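# Pull the cap off a marker on a desk

## Task

Take the cap off the marker so both the marker and its cap end up resting on the desk, then open the hands and pull the robot away from them. The robot must not topple or finish leaning. Anything that stays in place only because the robot is holding or pressing it does not count.

## Robot and tools

Robot: a two-wheeled cart with a pan/tilt head (head_camera) and two five-joint arms, left_arm and right_arm, each ending in a gripper with one fixed jaw and one swinging jaw and a wrist camera (left_wrist_camera, right_wrist_camera). The base drives forward/back and turns in place; it cannot strafe. The cart footprint is 0.53 m wide and spans x = -0.35 to 0.07 m.

Frames: the base frame sits on the floor between the drive wheels, x forward, y left, z up, metres. The result fields left_hand and right_hand give, in this frame, the tip of each fixed jaw; a held object sits next to that tip on the swinging-jaw side. Hand axes: z runs out along the fingers, y goes from swinging jaw toward fixed jaw. base_odometry is the base frame as it was at scene start, built from wheel rotation only (wheel slip shows up as motion); heading is positive leftward, range -3.142 to 3.142. Reported hand positions can be off by a few cm, differently per arm.

Arm geometry: pan axes at x = -0.060, y = +0.155 (left) and -0.155 (right); shoulder 0.03 m out from the pan axis at 0.89 m height. Links: upper arm 0.116, forearm 0.135, hand 0.162 m. A fixed-jaw tip reaches about 0.44 m from its pan axis at most and cannot go below about 0.55 m above the floor.

execute_actions(actions, cameras): actions is a list holding one action object or nothing (empty list = just report state and images). An action may contain "base", "joints" or both; they start together. base takes one command: {"translate_m": d}, a relative drive in metres, forward positive, -1.4 to 1.4; or {"rotate_rad": d}, a relative in-place turn, left/counter-clockwise positive, -3.2 to 3.2. A base move is measured from the base position in the latest reported state. joints is a map from joint name to an absolute target angle in radians. Ranges: head_pan_rad -3.2..3.2 (0 forward, + left); head_tilt_rad -0.76..1.45 (0 level, + down); for each arm (left_arm_... / right_arm_...): shoulder_pan_rad -1.919..1.919, shoulder_lift_rad -1.745..1.745, elbow_flex_rad -1.69..1.58, wrist_flex_rad -1.658..1.658, wrist_roll_rad -2.743..2.841, gripper_rad 0..1.919. Completion tolerances: ±0.02 for pans, head and roll, ±0.1 lift, ±0.07 elbow, ±0.03 wrist_flex and gripper. Unnamed joints keep chasing their previous targets. Bad keys or out-of-range numbers reject the whole call with no motion. cameras: list of head_camera, left_wrist_camera, right_wrist_camera or "all"; omitted/null means all, [] means none. The "pictures" line lists returned images in order.

Joint conventions. Pan: at 0, left_arm points left and right_arm right; positive turns clockwise seen from above; straight ahead is +1.571 (left) and -1.571 (right). Bend: lift, elbow and wrist_flex all 0 puts the upper arm up, tilted 0.24 rad outward, with forearm and fingers level; positive bends downward. Their sum is the finger angle below horizontal (1.571 = pointing down, which requires the forearm no more than 0.08 rad above level). Roll: -1.522 closes the jaws across the arm plane with the fixed jaw on the left looking outward; 1.619 puts it on the right; 0.049 closes within the plane, fixed jaw below (level fingers) or toward the pan axis (fingers down). Gripper opening at the tips: 0 rad 0.003 m, 0.3 0.026, 0.6 0.049, 1 0.076, 1.919 0.106. Hand body protrudes about 0.08 m above level fingers when the fixed jaw is left, below when right, so use fixed-jaw-left over furniture.

Stowed pose: left shoulder_pan -1.75, lift 0.05, elbow 1.35, wrist_flex -1.55, roll -1.52; right the same with pan 1.75. To stow safely, send wrist_flex and wrist_roll first, then the other three. Leaving stow wrist-first risks hitting or wedging on the cart. Turning in place with arms stowed needs 0.44 m clear radius; turning or reversing right next to a desk can hook the cart rear and tip it.

Result lines: base_status and joint_status per motion: "done" (base: wheels turned the full amount, slip possible), "off_target" (stopped short, maybe still pushing: load, obstruction or tripped motor), "time_out" (target abandoned, holds position). "joint command not followed" plus a "cause:" line means a self-collision check between arm links or the two arms blocked that arm's targets (gripper still moves); those joints show "not_followed" and may be retried on later actions until valid targets are given. on_its_own lists uncommanded motion. A stop reported in a call cancels the remaining motion calls in that reply. "limit_stop_at_motor_heat" and OVER-TEMPERATURE FAULT mean a hot motor stopped the arm; resend the target after cooling. MOTOR HOT warns from 55 °C.

wait(seconds): 0 to 10, no new command, returns state and images. zoom_image(camera, region): region [x0, y0, x1, y1] in pixels of that camera's latest full image, at most 504×504. read_manual(section): licence texts only. finished_scene(scene): ends the scene (1 or 2) irreversibly and reports success; call only once the result is stable and the robot has let go and backed off.

Cautions: loaded or outstretched joints sag toward gravity; offset the next target by the observed sag. A joint stuck more than ~0.30 rad from target for ~2 s trips (torque drops to 20%, loaded arm may fall); treat any such joint as tripped, let it settle, then command 0.2 rad from its reading on the side away from the failing target (or 0.04 past the range end; jaws to the end). To halt a blocked push, set target equal to the reading. Gripping: targets below contact angle squeeze, strongest 0.2 rad below it; going lower can trip the jaw. A holding jaw reads "off_target". Payload about 0.4 kg per hand at full reach, 0.7 kg near the pan axis. Pulling, especially on something ahead, can tip the robot. Never let the arms or hands collide or press against each other. The robot keeps holding its last command while you compose a reply. Avoid dropping, slamming or shoving objects.

Each tool is called after "Request:" by a JSON object that holds its "method" and its "body".

## Session

Request:
{"method": "execute_actions", "body": {"actions": [{"joints":{"head_tilt_rad":0.6}}]}}

Scene clock: 1.20 s.
base_odometry: x=+0.000 y=+0.000 heading=+0.000 (m, m, rad; odometry frame)
base_status: not commanded
joint_positions: head_pan_rad=-0.032 head_tilt_rad=+0.594 left_arm_shoulder_pan_rad=-1.776 left_arm_shoulder_lift_rad=+0.039 left_arm_elbow_flex_rad=+1.361 left_arm_wrist_flex_rad=-1.584 left_arm_wrist_roll_rad=-1.528 left_arm_gripper_rad=+1.920 right_arm_shoulder_pan_rad=+1.763 right_arm_shoulder_lift_rad=+0.091 right_arm_elbow_flex_rad=+1.381 right_arm_wrist_flex_rad=-1.457 right_arm_wrist_roll_rad=-1.530 right_arm_gripper_rad=+1.920
joint_status: all done
left_hand: x=-0.3018 y=+0.0967 z=+0.9025 quat_wxyz=(-0.081, -0.636, -0.064, +0.765) (m; base frame)
right_hand: x=-0.3044 y=-0.1154 z=+0.8673 quat_wxyz=(-0.064, +0.709, -0.071, -0.699) (m; base frame)
pictures: head_camera, left_wrist_camera, right_wrist_camera
Images, in order (width x height): head_camera 644x476, left_wrist_camera 644x476, right_wrist_camera 644x476.

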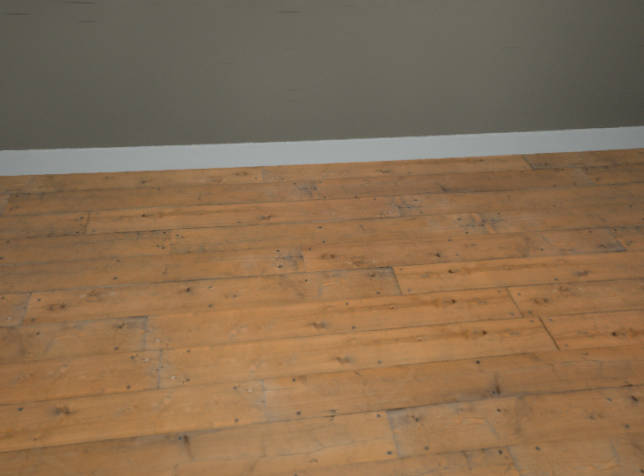

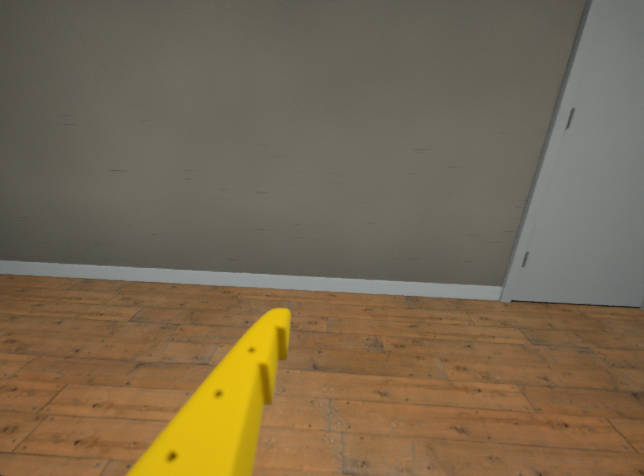

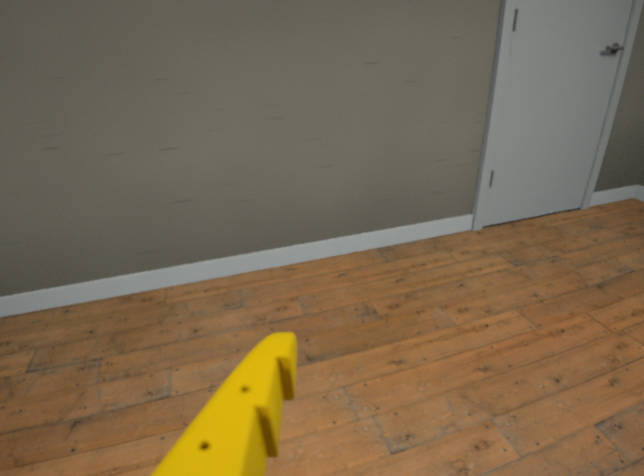

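Request:
{"method": "execute_actions", "body": {"actions": [{"joints":{"head_pan_rad":1.5,"head_tilt_rad":0.4}}], "cameras": ["head_camera"]}}

Request:
{"method": "execute_actions", "body": {"actions": [{"joints":{"head_pan_rad":-1.5}}], "cameras": ["head_camera"]}}

Scene clock: 6.10 s.
base_odometry: x=+0.000 y=+0.000 heading=+0.000 (m, m, rad; odometry frame)
base_status: not commanded
joint_positions: head_pan_rad=+1.490 head_tilt_rad=+0.413 left_arm_shoulder_pan_rad=-1.776 left_arm_shoulder_lift_rad=+0.039 left_arm_elbow_flex_rad=+1.361 left_arm_wrist_flex_rad=-1.584 left_arm_wrist_roll_rad=-1.528 left_arm_gripper_rad=+1.920 right_arm_shoulder_pan_rad=+1.763 right_arm_shoulder_lift_rad=+0.091 right_arm_elbow_flex_rad=+1.381 right_arm_wrist_flex_rad=-1.457 right_arm_wrist_roll_rad=-1.530 right_arm_gripper_rad=+1.920
joint_status: all done
left_hand: x=-0.3018 y=+0.0967 z=+0.9025 quat_wxyz=(-0.081, -0.636, -0.064, +0.765) (m; base frame)
right_hand: x=-0.3044 y=-0.1154 z=+0.8673 quat_wxyz=(-0.064, +0.709, -0.071, -0.699) (m; base frame)
pictures: head_camera
Images, in order (width x height): head_camera 644x476.

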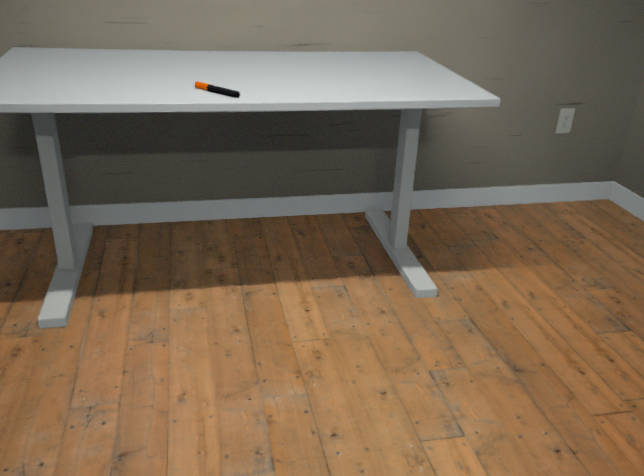

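Scene clock: 8.90 s.
base_odometry: x=+0.000 y=+0.000 heading=+0.000 (m, m, rad; odometry frame)
base_status: not commanded
joint_positions: head_pan_rad=-1.490 head_tilt_rad=+0.413 left_arm_shoulder_pan_rad=-1.776 left_arm_shoulder_lift_rad=+0.039 left_arm_elbow_flex_rad=+1.361 left_arm_wrist_flex_rad=-1.584 left_arm_wrist_roll_rad=-1.528 left_arm_gripper_rad=+1.920 right_arm_shoulder_pan_rad=+1.763 right_arm_shoulder_lift_rad=+0.091 right_arm_elbow_flex_rad=+1.381 right_arm_wrist_flex_rad=-1.457 right_arm_wrist_roll_rad=-1.530 right_arm_gripper_rad=+1.920
joint_status: all done
left_hand: x=-0.3018 y=+0.0967 z=+0.9025 quat_wxyz=(-0.081, -0.636, -0.064, +0.765) (m; base frame)
right_hand: x=-0.3044 y=-0.1154 z=+0.8673 quat_wxyz=(-0.064, +0.709, -0.071, -0.699) (m; base frame)
pictures: head_camera
Images, in order (width x height): head_camera 644x476.

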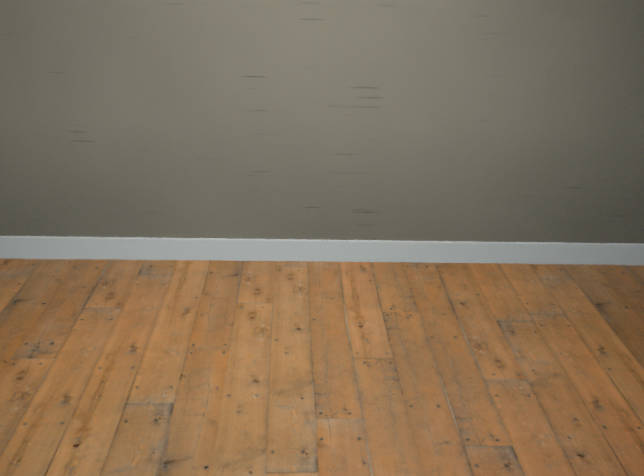

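Request:
{"method": "execute_actions", "body": {"actions": [{"base":{"translate_m":-0.35},"joints":{"head_pan_rad":0}}], "cameras": []}}

Request:
{"method": "execute_actions", "body": {"actions": [{"base":{"rotate_rad":1.55}}], "cameras": []}}

Request:
{"method": "execute_actions", "body": {"actions": [{"base":{"translate_m":0.7},"joints":{"head_tilt_rad":0.6}}], "cameras": ["head_camera"]}}

Scene clock: 18.20 s.
base_odometry: x=-0.350 y=-0.002 heading=+0.005 (m, m, rad; odometry frame)
base_status: done
joint_positions: head_pan_rad=-0.010 head_tilt_rad=+0.413 left_arm_shoulder_pan_rad=-1.776 left_arm_shoulder_lift_rad=+0.039 left_arm_elbow_flex_rad=+1.361 left_arm_wrist_flex_rad=-1.584 left_arm_wrist_roll_rad=-1.528 left_arm_gripper_rad=+1.920 right_arm_shoulder_pan_rad=+1.763 right_arm_shoulder_lift_rad=+0.091 right_arm_elbow_flex_rad=+1.381 right_arm_wrist_flex_rad=-1.457 right_arm_wrist_roll_rad=-1.530 right_arm_gripper_rad=+1.920
joint_status: all done
left_hand: x=-0.3018 y=+0.0967 z=+0.9025 quat_wxyz=(-0.081, -0.636, -0.064, +0.765) (m; base frame)
right_hand: x=-0.3044 y=-0.1154 z=+0.8673 quat_wxyz=(-0.064, +0.709, -0.071, -0.699) (m; base frame)
pictures: none
No camera images: the call's "cameras" was empty. Leave "cameras" out to get every camera's image.

Scene clock: 20.83 s.
base_odometry: x=-0.351 y=-0.002 heading=+1.554 (m, m, rad; odometry frame)
base_status: done
joint_positions: head_pan_rad=-0.010 head_tilt_rad=+0.413 left_arm_shoulder_pan_rad=-1.776 left_arm_shoulder_lift_rad=+0.039 left_arm_elbow_flex_rad=+1.361 left_arm_wrist_flex_rad=-1.584 left_arm_wrist_roll_rad=-1.528 left_arm_gripper_rad=+1.920 right_arm_shoulder_pan_rad=+1.763 right_arm_shoulder_lift_rad=+0.091 right_arm_elbow_flex_rad=+1.381 right_arm_wrist_flex_rad=-1.457 right_arm_wrist_roll_rad=-1.530 right_arm_gripper_rad=+1.920
joint_status: not commanded
left_hand: x=-0.3018 y=+0.0967 z=+0.9025 quat_wxyz=(-0.081, -0.636, -0.064, +0.765) (m; base frame)
right_hand: x=-0.3044 y=-0.1154 z=+0.8673 quat_wxyz=(-0.064, +0.709, -0.071, -0.699) (m; base frame)
pictures: none
No camera images: the call's "cameras" was empty. Leave "cameras" out to get every camera's image.

Scene clock: 25.17 s.
base_odometry: x=-0.341 y=+0.698 heading=+1.555 (m, m, rad; odometry frame)
base_status: done
joint_positions: head_pan_rad=-0.010 head_tilt_rad=+0.594 left_arm_shoulder_pan_rad=-1.776 left_arm_shoulder_lift_rad=+0.039 left_arm_elbow_flex_rad=+1.361 left_arm_wrist_flex_rad=-1.584 left_arm_wrist_roll_rad=-1.528 left_arm_gripper_rad=+1.920 right_arm_shoulder_pan_rad=+1.763 right_arm_shoulder_lift_rad=+0.091 right_arm_elbow_flex_rad=+1.381 right_arm_wrist_flex_rad=-1.457 right_arm_wrist_roll_rad=-1.530 right_arm_gripper_rad=+1.920
joint_status: all done
left_hand: x=-0.3018 y=+0.0967 z=+0.9025 quat_wxyz=(-0.081, -0.636, -0.064, +0.765) (m; base frame)
right_hand: x=-0.3044 y=-0.1154 z=+0.8673 quat_wxyz=(-0.064, +0.709, -0.071, -0.699) (m; base frame)
pictures: head_camera
Images, in order (width x height): head_camera 644x476.

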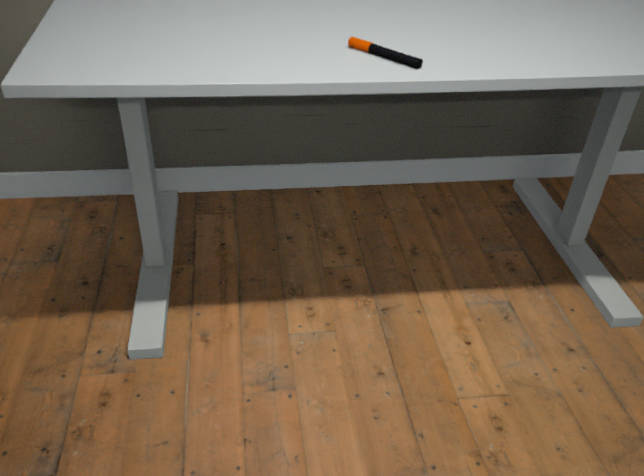

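Request:
{"method": "execute_actions", "body": {"actions": [{"base":{"rotate_rad":-0.11},"joints":{"left_arm_shoulder_pan_rad":1.57,"right_arm_shoulder_pan_rad":-1.57,"left_arm_shoulder_lift_rad":-0.3,"right_arm_shoulder_lift_rad":-0.3,"left_arm_elbow_flex_rad":0.3,"right_arm_elbow_flex_rad":0.3}}], "cameras": []}}

Request:
{"method": "execute_actions", "body": {"actions": [{"base":{"translate_m":0.5},"joints":{"head_tilt_rad":0.9,"left_arm_wrist_flex_rad":1.5,"right_arm_wrist_flex_rad":1.5,"left_arm_wrist_roll_rad":0.05,"right_arm_wrist_roll_rad":0.05,"left_arm_gripper_rad":0.7,"right_arm_gripper_rad":0.7}}], "cameras": ["head_camera"]}}

Scene clock: 34.53 s.
base_odometry: x=-0.341 y=+0.699 heading=+1.445 (m, m, rad; odometry frame)
base_status: done
joint_positions: head_pan_rad=-0.010 head_tilt_rad=+0.594 left_arm_shoulder_pan_rad=+1.559 left_arm_shoulder_lift_rad=-0.274 left_arm_elbow_flex_rad=+0.334 left_arm_wrist_flex_rad=-1.584 left_arm_wrist_roll_rad=-1.528 left_arm_gripper_rad=+1.920 right_arm_shoulder_pan_rad=-1.558 right_arm_shoulder_lift_rad=-0.266 right_arm_elbow_flex_rad=+0.332 right_arm_wrist_flex_rad=-1.457 right_arm_wrist_roll_rad=-1.530 right_arm_gripper_rad=+1.920
joint_status: all done
left_hand: x=+0.1094 y=+0.1648 z=+1.1674 quat_wxyz=(+1.000, +0.000, +0.023, +0.009) (m; base frame)
right_hand: x=+0.1315 y=-0.1496 z=+1.1643 quat_wxyz=(+0.996, +0.001, +0.089, -0.002) (m; base frame)
pictures: none
No camera images: the call's "cameras" was empty. Leave "cameras" out to get every camera's image.

Scene clock: 37.97 s.
base_odometry: x=-0.277 y=+1.195 heading=+1.444 (m, m, rad; odometry frame)
base_status: done
joint_positions: head_pan_rad=-0.010 head_tilt_rad=+0.895 left_arm_shoulder_pan_rad=+1.559 left_arm_shoulder_lift_rad=-0.277 left_arm_elbow_flex_rad=+0.334 left_arm_wrist_flex_rad=+1.493 left_arm_wrist_roll_rad=+0.040 left_arm_gripper_rad=+0.712 right_arm_shoulder_pan_rad=-1.558 right_arm_shoulder_lift_rad=-0.271 right_arm_elbow_flex_rad=+0.332 right_arm_wrist_flex_rad=+1.495 right_arm_wrist_roll_rad=+0.042 right_arm_gripper_rad=+0.711
joint_status: all done
left_hand: x=+0.0970 y=+0.1566 z=+0.8468 quat_wxyz=(+0.008, -0.708, +0.706, -0.007) (m; base frame)
right_hand: x=+0.0966 y=-0.1573 z=+0.8463 quat_wxyz=(+0.005, -0.700, +0.714, -0.005) (m; base frame)
pictures: head_camera
Images, in order (width x height): head_camera 644x476.

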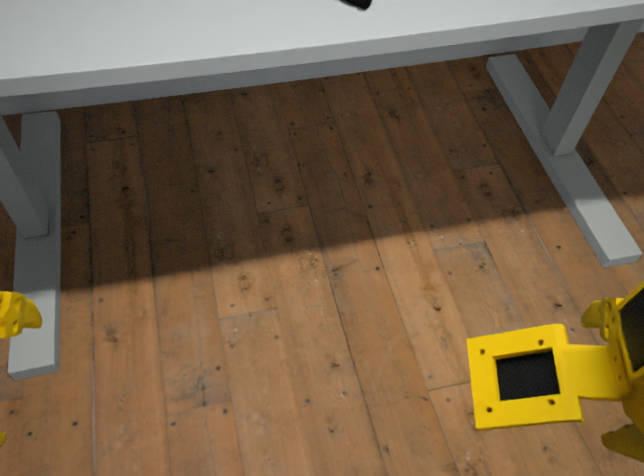

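Request:
{"method": "execute_actions", "body": {"actions": [{"base":{"translate_m":0.3}}], "cameras": ["head_camera"]}}

Scene clock: 42.40 s.
base_odometry: x=-0.239 y=+1.493 heading=+1.445 (m, m, rad; odometry frame)
base_status: done
joint_positions: head_pan_rad=-0.010 head_tilt_rad=+0.895 left_arm_shoulder_pan_rad=+1.559 left_arm_shoulder_lift_rad=-0.277 left_arm_elbow_flex_rad=+0.334 left_arm_wrist_flex_rad=+1.493 left_arm_wrist_roll_rad=+0.040 left_arm_gripper_rad=+0.712 right_arm_shoulder_pan_rad=-1.558 right_arm_shoulder_lift_rad=-0.271 right_arm_elbow_flex_rad=+0.332 right_arm_wrist_flex_rad=+1.495 right_arm_wrist_roll_rad=+0.042 right_arm_gripper_rad=+0.711
joint_status: not commanded
left_hand: x=+0.0970 y=+0.1566 z=+0.8468 quat_wxyz=(+0.008, -0.708, +0.706, -0.007) (m; base frame)
right_hand: x=+0.0966 y=-0.1573 z=+0.8463 quat_wxyz=(+0.005, -0.700, +0.714, -0.005) (m; base frame)
pictures: head_camera
Images, in order (width x height): head_camera 644x476.

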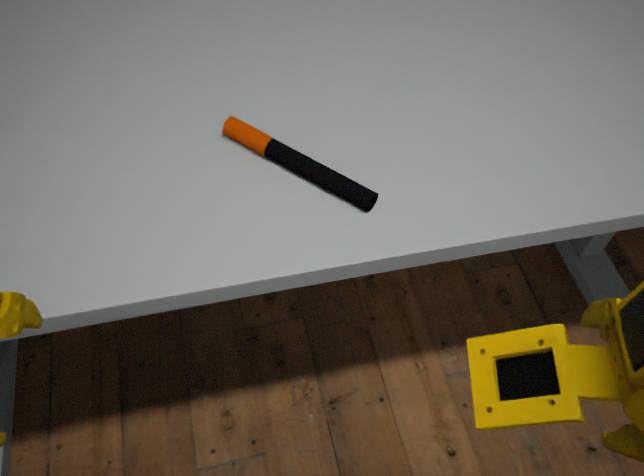

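Request:
{"method": "execute_actions", "body": {"actions": [{"base":{"translate_m":0.16}}], "cameras": []}}

Request:
{"method": "execute_actions", "body": {"actions": [{"base":{"rotate_rad":0.07},"joints":{"head_tilt_rad":1.0}}], "cameras": ["head_camera"]}}

Scene clock: 61.07 s.
base_odometry: x=-0.219 y=+1.652 heading=+1.446 (m, m, rad; odometry frame)
base_status: done
joint_positions: head_pan_rad=-0.010 head_tilt_rad=+0.895 left_arm_shoulder_pan_rad=+1.559 left_arm_shoulder_lift_rad=-0.277 left_arm_elbow_flex_rad=+0.334 left_arm_wrist_flex_rad=+1.495 left_arm_wrist_roll_rad=+0.040 left_arm_gripper_rad=+0.712 right_arm_shoulder_pan_rad=-1.558 right_arm_shoulder_lift_rad=-0.271 right_arm_elbow_flex_rad=+0.332 right_arm_wrist_flex_rad=+1.495 right_arm_wrist_roll_rad=+0.042 right_arm_gripper_rad=+0.711
joint_status: not commanded
left_hand: x=+0.0968 y=+0.1566 z=+0.8468 quat_wxyz=(+0.007, -0.708, +0.706, -0.007) (m; base frame)
right_hand: x=+0.0966 y=-0.1573 z=+0.8463 quat_wxyz=(+0.005, -0.700, +0.714, -0.005) (m; base frame)
pictures: none
No camera images: the call's "cameras" was empty. Leave "cameras" out to get every camera's image.

Scene clock: 61.80 s.
base_odometry: x=-0.219 y=+1.653 heading=+1.516 (m, m, rad; odometry frame)
base_status: done
joint_positions: head_pan_rad=-0.010 head_tilt_rad=+0.995 left_arm_shoulder_pan_rad=+1.560 left_arm_shoulder_lift_rad=-0.277 left_arm_elbow_flex_rad=+0.334 left_arm_wrist_flex_rad=+1.495 left_arm_wrist_roll_rad=+0.040 left_arm_gripper_rad=+0.712 right_arm_shoulder_pan_rad=-1.560 right_arm_shoulder_lift_rad=-0.271 right_arm_elbow_flex_rad=+0.332 right_arm_wrist_flex_rad=+1.495 right_arm_wrist_roll_rad=+0.042 right_arm_gripper_rad=+0.711
joint_status: all done
left_hand: x=+0.0968 y=+0.1563 z=+0.8468 quat_wxyz=(+0.007, -0.708, +0.707, -0.007) (m; base frame)
right_hand: x=+0.0966 y=-0.1571 z=+0.8463 quat_wxyz=(+0.005, -0.701, +0.713, -0.005) (m; base frame)
pictures: head_camera
Images, in order (width x height): head_camera 644x476.

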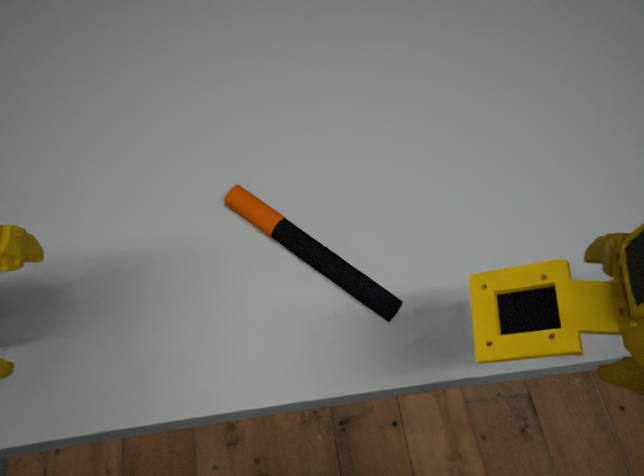

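Request:
{"method": "execute_actions", "body": {"actions": [{"base":{"rotate_rad":0.06},"joints":{"right_arm_shoulder_pan_rad":-1.915,"right_arm_shoulder_lift_rad":0.38,"right_arm_elbow_flex_rad":-0.22,"right_arm_wrist_flex_rad":0.89,"right_arm_wrist_roll_rad":-0.95,"left_arm_shoulder_pan_rad":1.87,"left_arm_shoulder_lift_rad":0.85,"left_arm_elbow_flex_rad":-1.01,"left_arm_wrist_flex_rad":0.71,"left_arm_wrist_roll_rad":-0.3}}]}}

Scene clock: 71.83 s.
base_odometry: x=-0.219 y=+1.653 heading=+1.578 (m, m, rad; odometry frame)
base_status: done
joint_positions: head_pan_rad=-0.010 head_tilt_rad=+0.995 left_arm_shoulder_pan_rad=+1.858 left_arm_shoulder_lift_rad=+0.875 left_arm_elbow_flex_rad=-0.969 left_arm_wrist_flex_rad=+0.723 left_arm_wrist_roll_rad=-0.289 left_arm_gripper_rad=+0.712 right_arm_shoulder_pan_rad=-1.896 right_arm_shoulder_lift_rad=+0.398 right_arm_elbow_flex_rad=-0.184 right_arm_wrist_flex_rad=+0.902 right_arm_wrist_roll_rad=-0.941 right_arm_gripper_rad=+0.711
joint_status: all done
joint sent to its limit — the command would take right_arm_shoulder_pan_rad past its lower limit, so that joint was sent only as far as its limit.
left_hand: x=+0.3184 y=+0.0456 z=+0.8619 quat_wxyz=(+0.329, -0.406, +0.793, -0.313) (m; base frame)
right_hand: x=+0.2215 y=-0.0535 z=+0.8171 quat_wxyz=(+0.224, -0.426, +0.876, -0.029) (m; base frame)
pictures: head_camera, left_wrist_camera, right_wrist_camera
Images, in order (width x height): head_camera 644x476, left_wrist_camera 644x476, right_wrist_camera 644x476.

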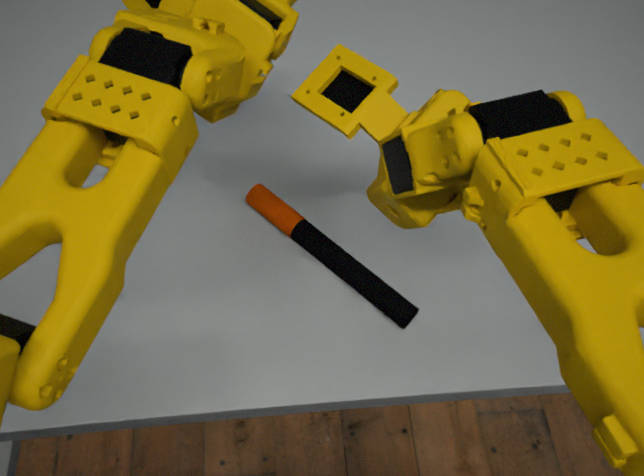

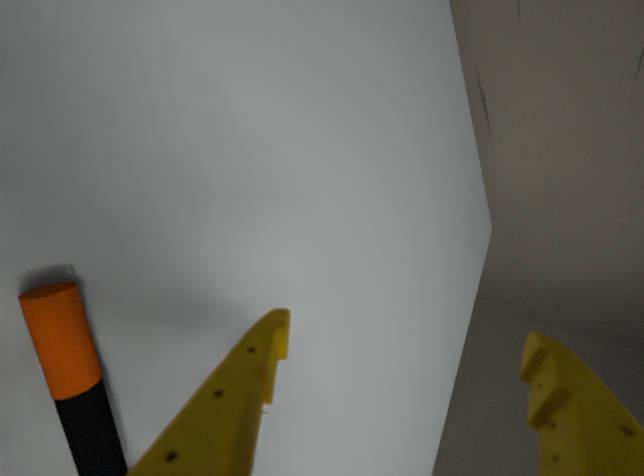

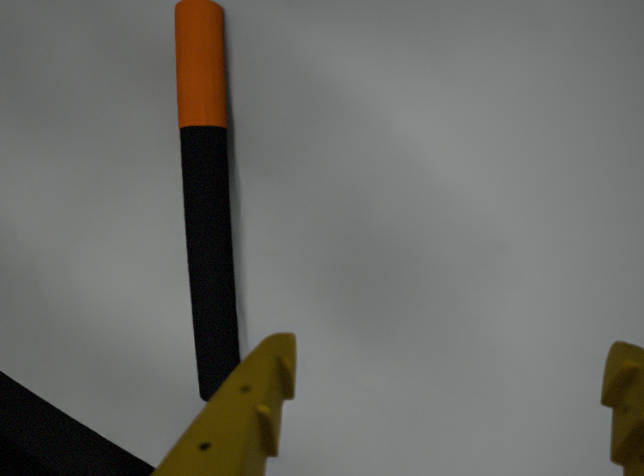

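Request:
{"method": "execute_actions", "body": {"actions": [{"base":{"translate_m":-0.06},"joints":{"right_arm_shoulder_lift_rad":0.5,"right_arm_elbow_flex_rad":-0.12,"right_arm_wrist_flex_rad":0.7,"left_arm_shoulder_lift_rad":0.98,"left_arm_elbow_flex_rad":-0.82,"left_arm_wrist_flex_rad":0.62}}]}}

Scene clock: 76.10 s.
base_odometry: x=-0.219 y=+1.594 heading=+1.583 (m, m, rad; odometry frame)
base_status: done
joint_positions: head_pan_rad=-0.010 head_tilt_rad=+0.995 left_arm_shoulder_pan_rad=+1.859 left_arm_shoulder_lift_rad=+1.009 left_arm_elbow_flex_rad=-0.812 left_arm_wrist_flex_rad=+0.633 left_arm_wrist_roll_rad=-0.290 left_arm_gripper_rad=+0.712 right_arm_shoulder_pan_rad=-1.897 right_arm_shoulder_lift_rad=+0.519 right_arm_elbow_flex_rad=-0.111 right_arm_wrist_flex_rad=+0.710 right_arm_wrist_roll_rad=-0.941 right_arm_gripper_rad=+0.711
joint_status: all done
left_hand: x=+0.3019 y=+0.0499 z=+0.7857 quat_wxyz=(+0.263, -0.423, +0.830, -0.250) (m; base frame)
right_hand: x=+0.2246 y=-0.0519 z=+0.7828 quat_wxyz=(+0.223, -0.427, +0.876, -0.028) (m; base frame)
pictures: head_camera, left_wrist_camera, right_wrist_camera
Images, in order (width x height): head_camera 644x476, left_wrist_camera 644x476, right_wrist_camera 644x476.

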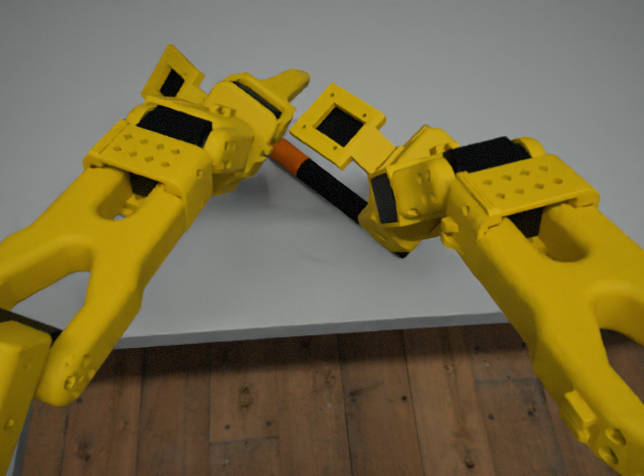

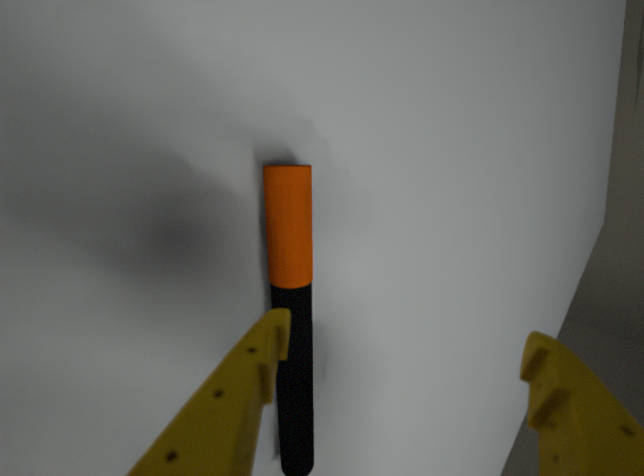

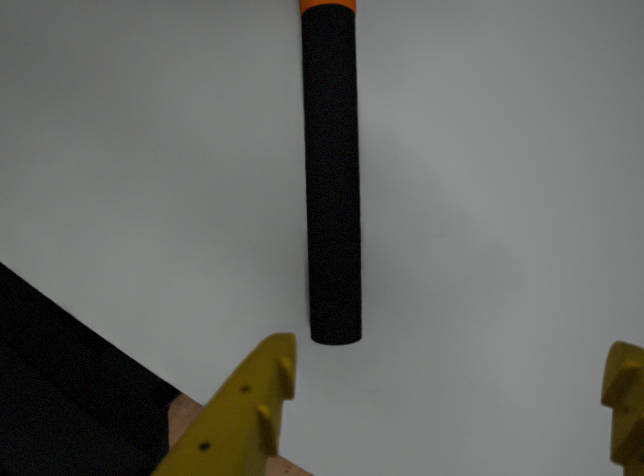

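Request:
{"method": "execute_actions", "body": {"actions": [{"base":{"rotate_rad":-0.06},"joints":{"left_arm_shoulder_pan_rad":1.76}}], "cameras": []}}

Request:
{"method": "execute_actions", "body": {"actions": [{"base":{"translate_m":-0.02},"joints":{"right_arm_shoulder_lift_rad":0.56,"right_arm_elbow_flex_rad":-0.07,"right_arm_wrist_flex_rad":0.6}}]}}

Scene clock: 82.20 s.
base_odometry: x=-0.219 y=+1.593 heading=+1.525 (m, m, rad; odometry frame)
base_status: done
joint_positions: head_pan_rad=-0.010 head_tilt_rad=+0.995 left_arm_shoulder_pan_rad=+1.770 left_arm_shoulder_lift_rad=+1.009 left_arm_elbow_flex_rad=-0.812 left_arm_wrist_flex_rad=+0.633 left_arm_wrist_roll_rad=-0.290 left_arm_gripper_rad=+0.712 right_arm_shoulder_pan_rad=-1.897 right_arm_shoulder_lift_rad=+0.519 right_arm_elbow_flex_rad=-0.111 right_arm_wrist_flex_rad=+0.710 right_arm_wrist_roll_rad=-0.941 right_arm_gripper_rad=+0.711
joint_status: all done
left_hand: x=+0.3098 y=+0.0825 z=+0.7857 quat_wxyz=(+0.274, -0.460, +0.811, -0.238) (m; base frame)
right_hand: x=+0.2246 y=-0.0519 z=+0.7828 quat_wxyz=(+0.223, -0.427, +0.876, -0.028) (m; base frame)
pictures: none
No camera images: the call's "cameras" was empty. Leave "cameras" out to get every camera's image.

Scene clock: 83.07 s.
base_odometry: x=-0.220 y=+1.573 heading=+1.521 (m, m, rad; odometry frame)
base_status: done
joint_positions: head_pan_rad=-0.010 head_tilt_rad=+0.995 left_arm_shoulder_pan_rad=+1.770 left_arm_shoulder_lift_rad=+1.009 left_arm_elbow_flex_rad=-0.812 left_arm_wrist_flex_rad=+0.633 left_arm_wrist_roll_rad=-0.290 left_arm_gripper_rad=+0.712 right_arm_shoulder_pan_rad=-1.897 right_arm_shoulder_lift_rad=+0.579 right_arm_elbow_flex_rad=-0.062 right_arm_wrist_flex_rad=+0.610 right_arm_wrist_roll_rad=-0.941 right_arm_gripper_rad=+0.711
joint_status: all done
left_hand: x=+0.3098 y=+0.0825 z=+0.7857 quat_wxyz=(+0.274, -0.460, +0.811, -0.238) (m; base frame)
right_hand: x=+0.2223 y=-0.0527 z=+0.7639 quat_wxyz=(+0.218, -0.428, +0.877, -0.028) (m; base frame)
pictures: head_camera, left_wrist_camera, right_wrist_camera
Images, in order (width x height): head_camera 644x476, left_wrist_camera 644x476, right_wrist_camera 644x476.

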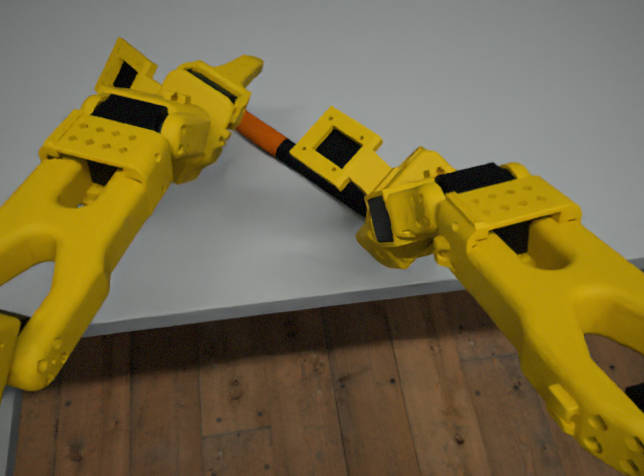

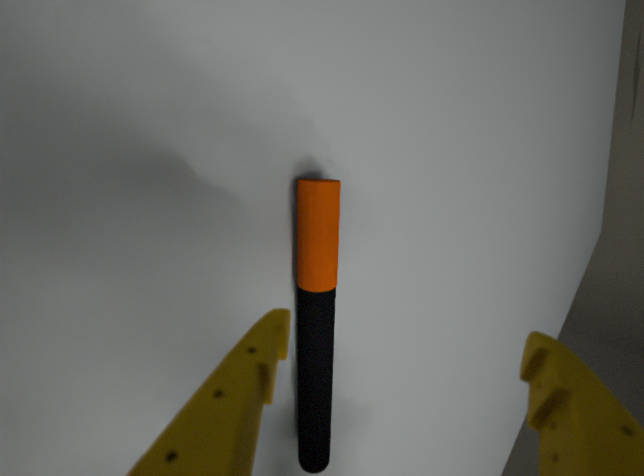

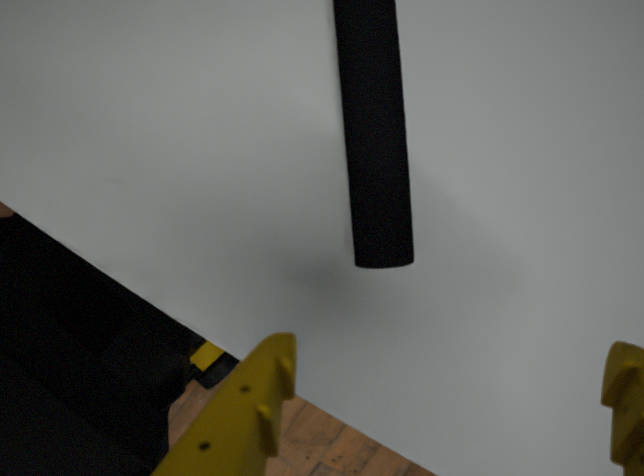

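Request:
{"method": "execute_actions", "body": {"actions": [{"base":{"rotate_rad":0.17},"joints":{"left_arm_shoulder_pan_rad":1.86,"right_arm_shoulder_lift_rad":0.5,"right_arm_elbow_flex_rad":-0.12,"right_arm_wrist_flex_rad":0.7,"right_arm_wrist_roll_rad":-1.05,"left_arm_wrist_roll_rad":-0.4}}]}}

Scene clock: 89.10 s.
base_odometry: x=-0.220 y=+1.572 heading=+1.689 (m, m, rad; odometry frame)
base_status: done
joint_positions: head_pan_rad=-0.010 head_tilt_rad=+0.995 left_arm_shoulder_pan_rad=+1.849 left_arm_shoulder_lift_rad=+1.009 left_arm_elbow_flex_rad=-0.812 left_arm_wrist_flex_rad=+0.633 left_arm_wrist_roll_rad=-0.390 left_arm_gripper_rad=+0.712 right_arm_shoulder_pan_rad=-1.897 right_arm_shoulder_lift_rad=+0.562 right_arm_elbow_flex_rad=-0.085 right_arm_wrist_flex_rad=+0.698 right_arm_wrist_roll_rad=-1.043 right_arm_gripper_rad=+0.711
joint_status: all done
left_hand: x=+0.3034 y=+0.0545 z=+0.7859 quat_wxyz=(+0.276, -0.386, +0.848, -0.235) (m; base frame)
right_hand: x=+0.2170 y=-0.0541 z=+0.7675 quat_wxyz=(+0.196, -0.385, +0.902, -0.015) (m; base frame)
pictures: head_camera, left_wrist_camera, right_wrist_camera
Images, in order (width x height): head_camera 644x476, left_wrist_camera 644x476, right_wrist_camera 644x476.

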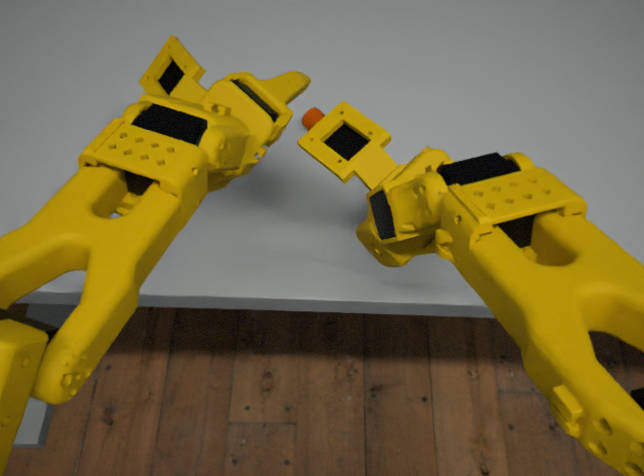

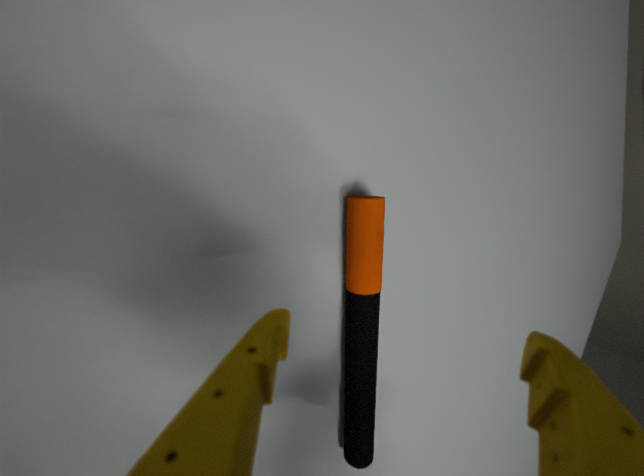

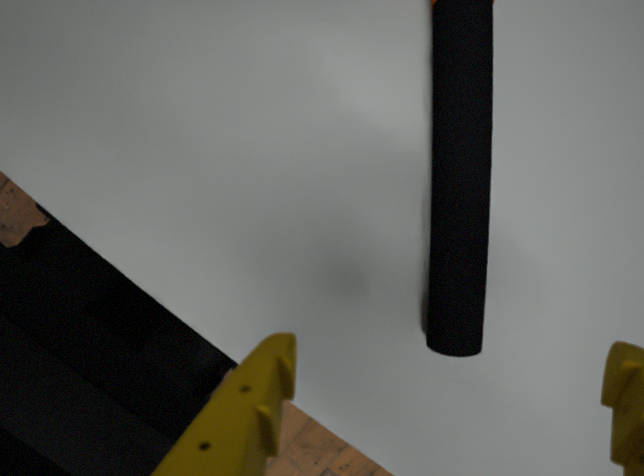

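Request:
{"method": "execute_actions", "body": {"actions": [{"base":{"translate_m":0.04},"joints":{"right_arm_shoulder_lift_rad":0.6,"right_arm_elbow_flex_rad":-0.03,"right_arm_wrist_flex_rad":0.58,"left_arm_shoulder_lift_rad":0.95,"left_arm_elbow_flex_rad":-0.6,"left_arm_wrist_flex_rad":0.6}}]}}

Scene clock: 93.73 s.
base_odometry: x=-0.225 y=+1.612 heading=+1.691 (m, m, rad; odometry frame)
base_status: done
joint_positions: head_pan_rad=-0.010 head_tilt_rad=+0.995 left_arm_shoulder_pan_rad=+1.850 left_arm_shoulder_lift_rad=+1.005 left_arm_elbow_flex_rad=-0.596 left_arm_wrist_flex_rad=+0.611 left_arm_wrist_roll_rad=-0.390 left_arm_gripper_rad=+0.712 right_arm_shoulder_pan_rad=-1.897 right_arm_shoulder_lift_rad=+0.617 right_arm_elbow_flex_rad=-0.024 right_arm_wrist_flex_rad=+0.590 right_arm_wrist_roll_rad=-1.043 right_arm_gripper_rad=+0.711
joint_status: all done
left_hand: x=+0.2715 y=+0.0630 z=+0.7411 quat_wxyz=(+0.207, -0.398, +0.876, -0.176) (m; base frame)
right_hand: x=+0.2127 y=-0.0555 z=+0.7484 quat_wxyz=(+0.192, -0.385, +0.903, -0.015) (m; base frame)
pictures: head_camera, left_wrist_camera, right_wrist_camera
Images, in order (width x height): head_camera 644x476, left_wrist_camera 644x476, right_wrist_camera 644x476.

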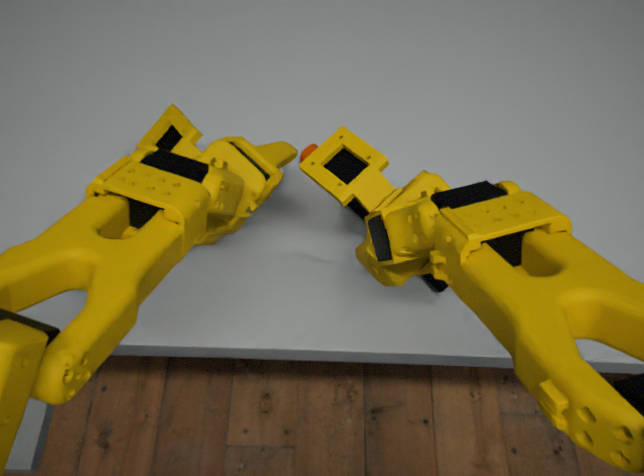

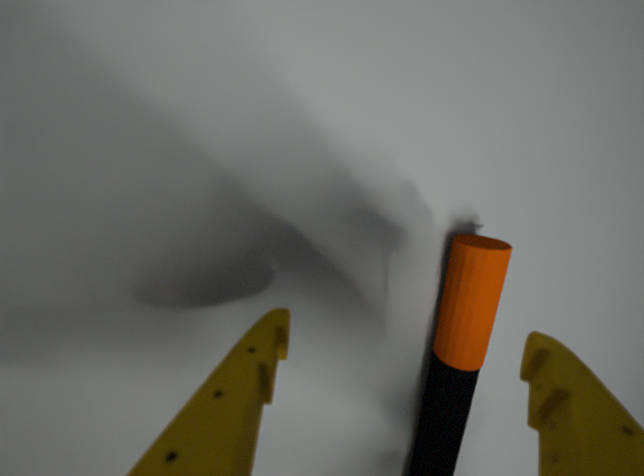

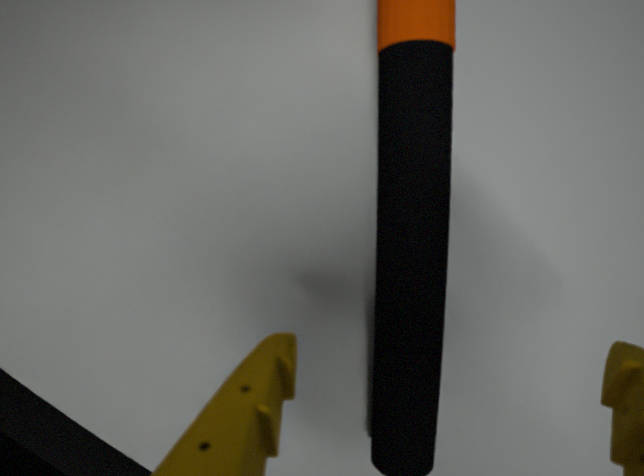

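Request:
{"method": "execute_actions", "body": {"actions": [{"joints":{"right_arm_shoulder_lift_rad":0.72,"right_arm_elbow_flex_rad":-0.02,"right_arm_wrist_flex_rad":0.45,"left_arm_shoulder_lift_rad":1.1,"left_arm_elbow_flex_rad":-0.72,"left_arm_wrist_flex_rad":0.55,"left_arm_wrist_roll_rad":-0.3}}], "cameras": ["left_wrist_camera","right_wrist_camera"]}}

Scene clock: 98.47 s.
base_odometry: x=-0.225 y=+1.612 heading=+1.691 (m, m, rad; odometry frame)
base_status: not commanded
joint_positions: head_pan_rad=-0.010 head_tilt_rad=+0.995 left_arm_shoulder_pan_rad=+1.850 left_arm_shoulder_lift_rad=+1.111 left_arm_elbow_flex_rad=-0.694 left_arm_wrist_flex_rad=+0.559 left_arm_wrist_roll_rad=-0.309 left_arm_gripper_rad=+0.712 right_arm_shoulder_pan_rad=-1.897 right_arm_shoulder_lift_rad=+0.738 right_arm_elbow_flex_rad=-0.015 right_arm_wrist_flex_rad=+0.460 right_arm_wrist_roll_rad=-1.043 right_arm_gripper_rad=+0.711
joint_status: all done
left_hand: x=+0.2799 y=+0.0600 z=+0.7318 quat_wxyz=(+0.215, -0.431, +0.854, -0.199) (m; base frame)
right_hand: x=+0.2110 y=-0.0561 z=+0.7229 quat_wxyz=(+0.192, -0.385, +0.903, -0.015) (m; base frame)
pictures: left_wrist_camera, right_wrist_camera
Images, in order (width x height): left_wrist_camera 644x476, right_wrist_camera 644x476.

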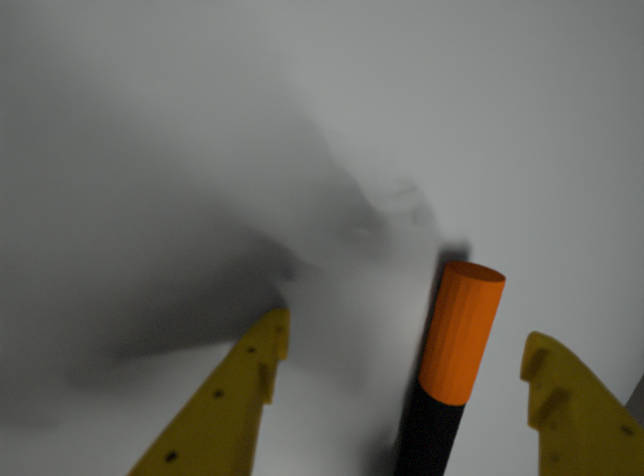

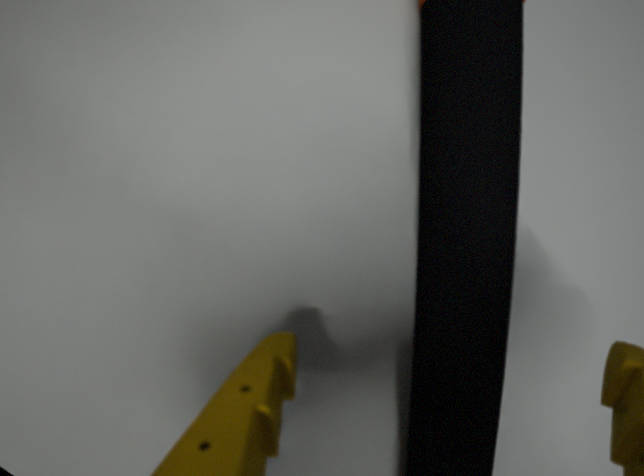

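Request:
{"method": "execute_actions", "body": {"actions": [{"joints":{"right_arm_gripper_rad":0.05,"left_arm_wrist_roll_rad":-0.45}}]}}

Scene clock: 103.10 s.
base_odometry: x=-0.225 y=+1.612 heading=+1.691 (m, m, rad; odometry frame)
base_status: not commanded
joint_positions: head_pan_rad=-0.010 head_tilt_rad=+0.995 left_arm_shoulder_pan_rad=+1.850 left_arm_shoulder_lift_rad=+1.113 left_arm_elbow_flex_rad=-0.694 left_arm_wrist_flex_rad=+0.557 left_arm_wrist_roll_rad=-0.441 left_arm_gripper_rad=+0.712 right_arm_shoulder_pan_rad=-1.897 right_arm_shoulder_lift_rad=+0.728 right_arm_elbow_flex_rad=-0.018 right_arm_wrist_flex_rad=+0.452 right_arm_wrist_roll_rad=-1.043 right_arm_gripper_rad=+0.066
joint_status: all done
left_hand: x=+0.2804 y=+0.0608 z=+0.7316 quat_wxyz=(+0.228, -0.373, +0.880, -0.184) (m; base frame)
right_hand: x=+0.2145 y=-0.0549 z=+0.7266 quat_wxyz=(+0.202, -0.384, +0.901, -0.015) (m; base frame)
pictures: head_camera, left_wrist_camera, right_wrist_camera
Images, in order (width x height): head_camera 644x476, left_wrist_camera 644x476, right_wrist_camera 644x476.

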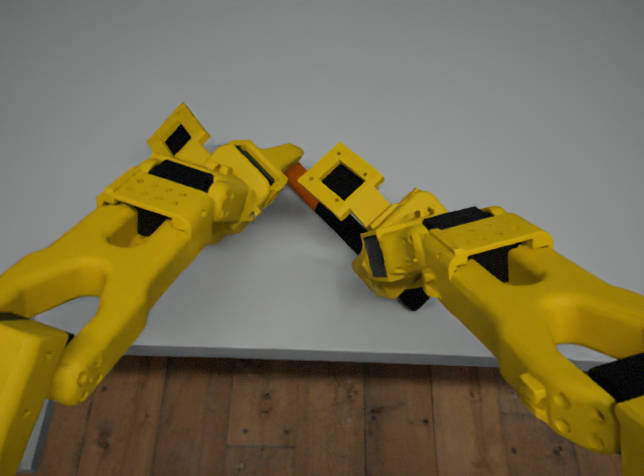

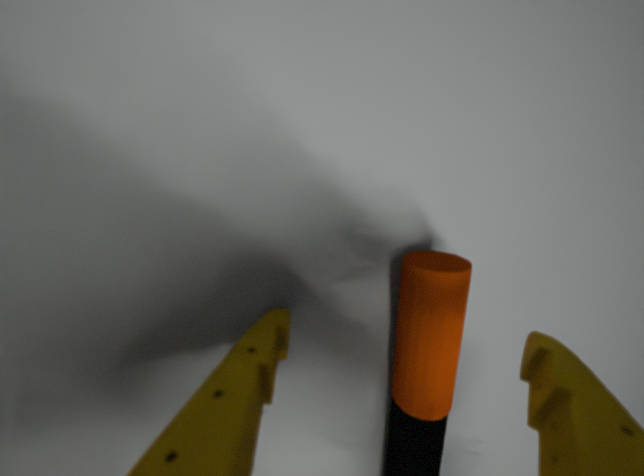

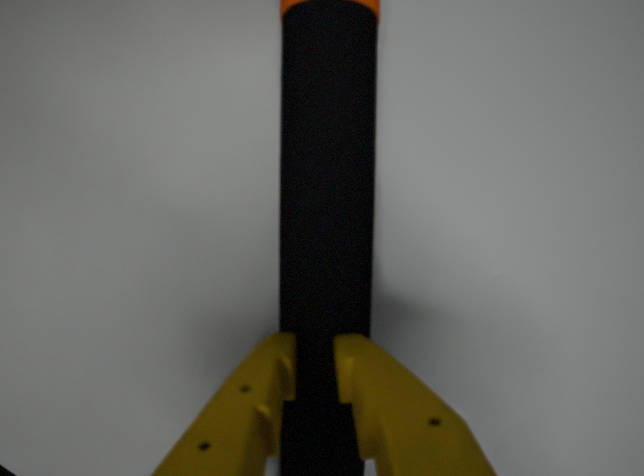

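Request:
{"method": "execute_actions", "body": {"actions": [{"joints":{"right_arm_shoulder_lift_rad":0.65,"right_arm_elbow_flex_rad":-0.3,"right_arm_wrist_flex_rad":1.02,"right_arm_gripper_rad":0.6}}], "cameras": ["right_wrist_camera"]}}

Request:
{"method": "execute_actions", "body": {"actions": [{"joints":{"right_arm_shoulder_lift_rad":0.87,"right_arm_elbow_flex_rad":-0.39,"right_arm_wrist_flex_rad":0.9}}], "cameras": ["right_wrist_camera"]}}

Scene clock: 110.53 s.
base_odometry: x=-0.225 y=+1.612 heading=+1.691 (m, m, rad; odometry frame)
base_status: not commanded
joint_positions: head_pan_rad=-0.010 head_tilt_rad=+0.995 left_arm_shoulder_pan_rad=+1.850 left_arm_shoulder_lift_rad=+1.113 left_arm_elbow_flex_rad=-0.696 left_arm_wrist_flex_rad=+0.557 left_arm_wrist_roll_rad=-0.441 left_arm_gripper_rad=+0.712 right_arm_shoulder_pan_rad=-1.897 right_arm_shoulder_lift_rad=+0.711 right_arm_elbow_flex_rad=-0.268 right_arm_wrist_flex_rad=+1.015 right_arm_wrist_roll_rad=-1.043 right_arm_gripper_rad=+0.589
joint_status: all done
left_hand: x=+0.2807 y=+0.0608 z=+0.7320 quat_wxyz=(+0.228, -0.373, +0.880, -0.185) (m; base frame)
right_hand: x=+0.1873 y=-0.0641 z=+0.7480 quat_wxyz=(+0.056, -0.392, +0.918, -0.004) (m; base frame)
pictures: right_wrist_camera
Images, in order (width x height): right_wrist_camera 644x476.

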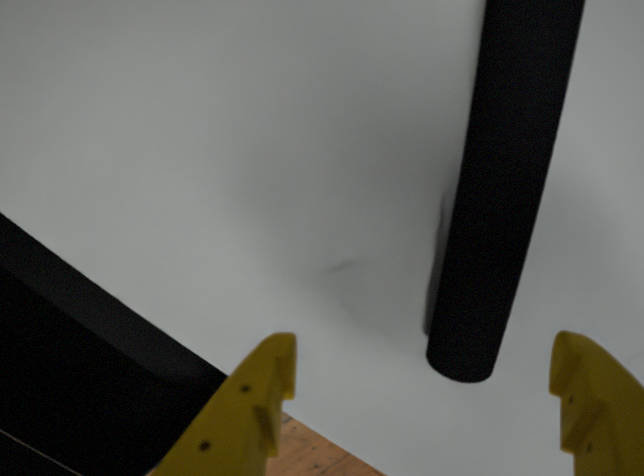

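Scene clock: 111.37 s.
base_odometry: x=-0.225 y=+1.612 heading=+1.691 (m, m, rad; odometry frame)
base_status: not commanded
joint_positions: head_pan_rad=-0.010 head_tilt_rad=+0.995 left_arm_shoulder_pan_rad=+1.850 left_arm_shoulder_lift_rad=+1.113 left_arm_elbow_flex_rad=-0.696 left_arm_wrist_flex_rad=+0.557 left_arm_wrist_roll_rad=-0.441 left_arm_gripper_rad=+0.712 right_arm_shoulder_pan_rad=-1.897 right_arm_shoulder_lift_rad=+0.890 right_arm_elbow_flex_rad=-0.358 right_arm_wrist_flex_rad=+0.908 right_arm_wrist_roll_rad=-1.043 right_arm_gripper_rad=+0.589
joint_status: all done
left_hand: x=+0.2807 y=+0.0608 z=+0.7320 quat_wxyz=(+0.228, -0.373, +0.880, -0.185) (m; base frame)
right_hand: x=+0.1950 y=-0.0615 z=+0.7195 quat_wxyz=(+0.065, -0.391, +0.918, -0.005) (m; base frame)
pictures: right_wrist_camera
Images, in order (width x height): right_wrist_camera 644x476.

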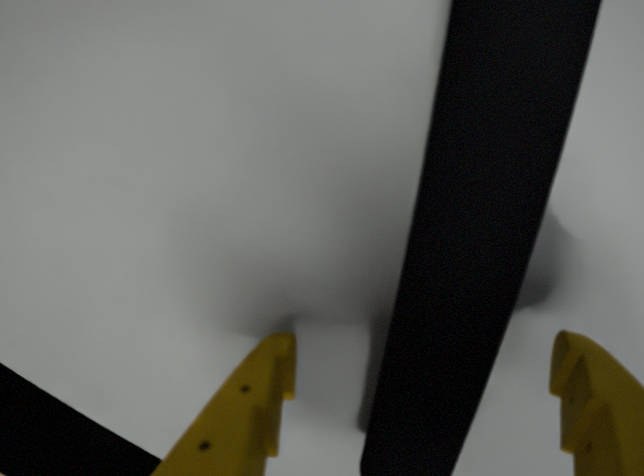

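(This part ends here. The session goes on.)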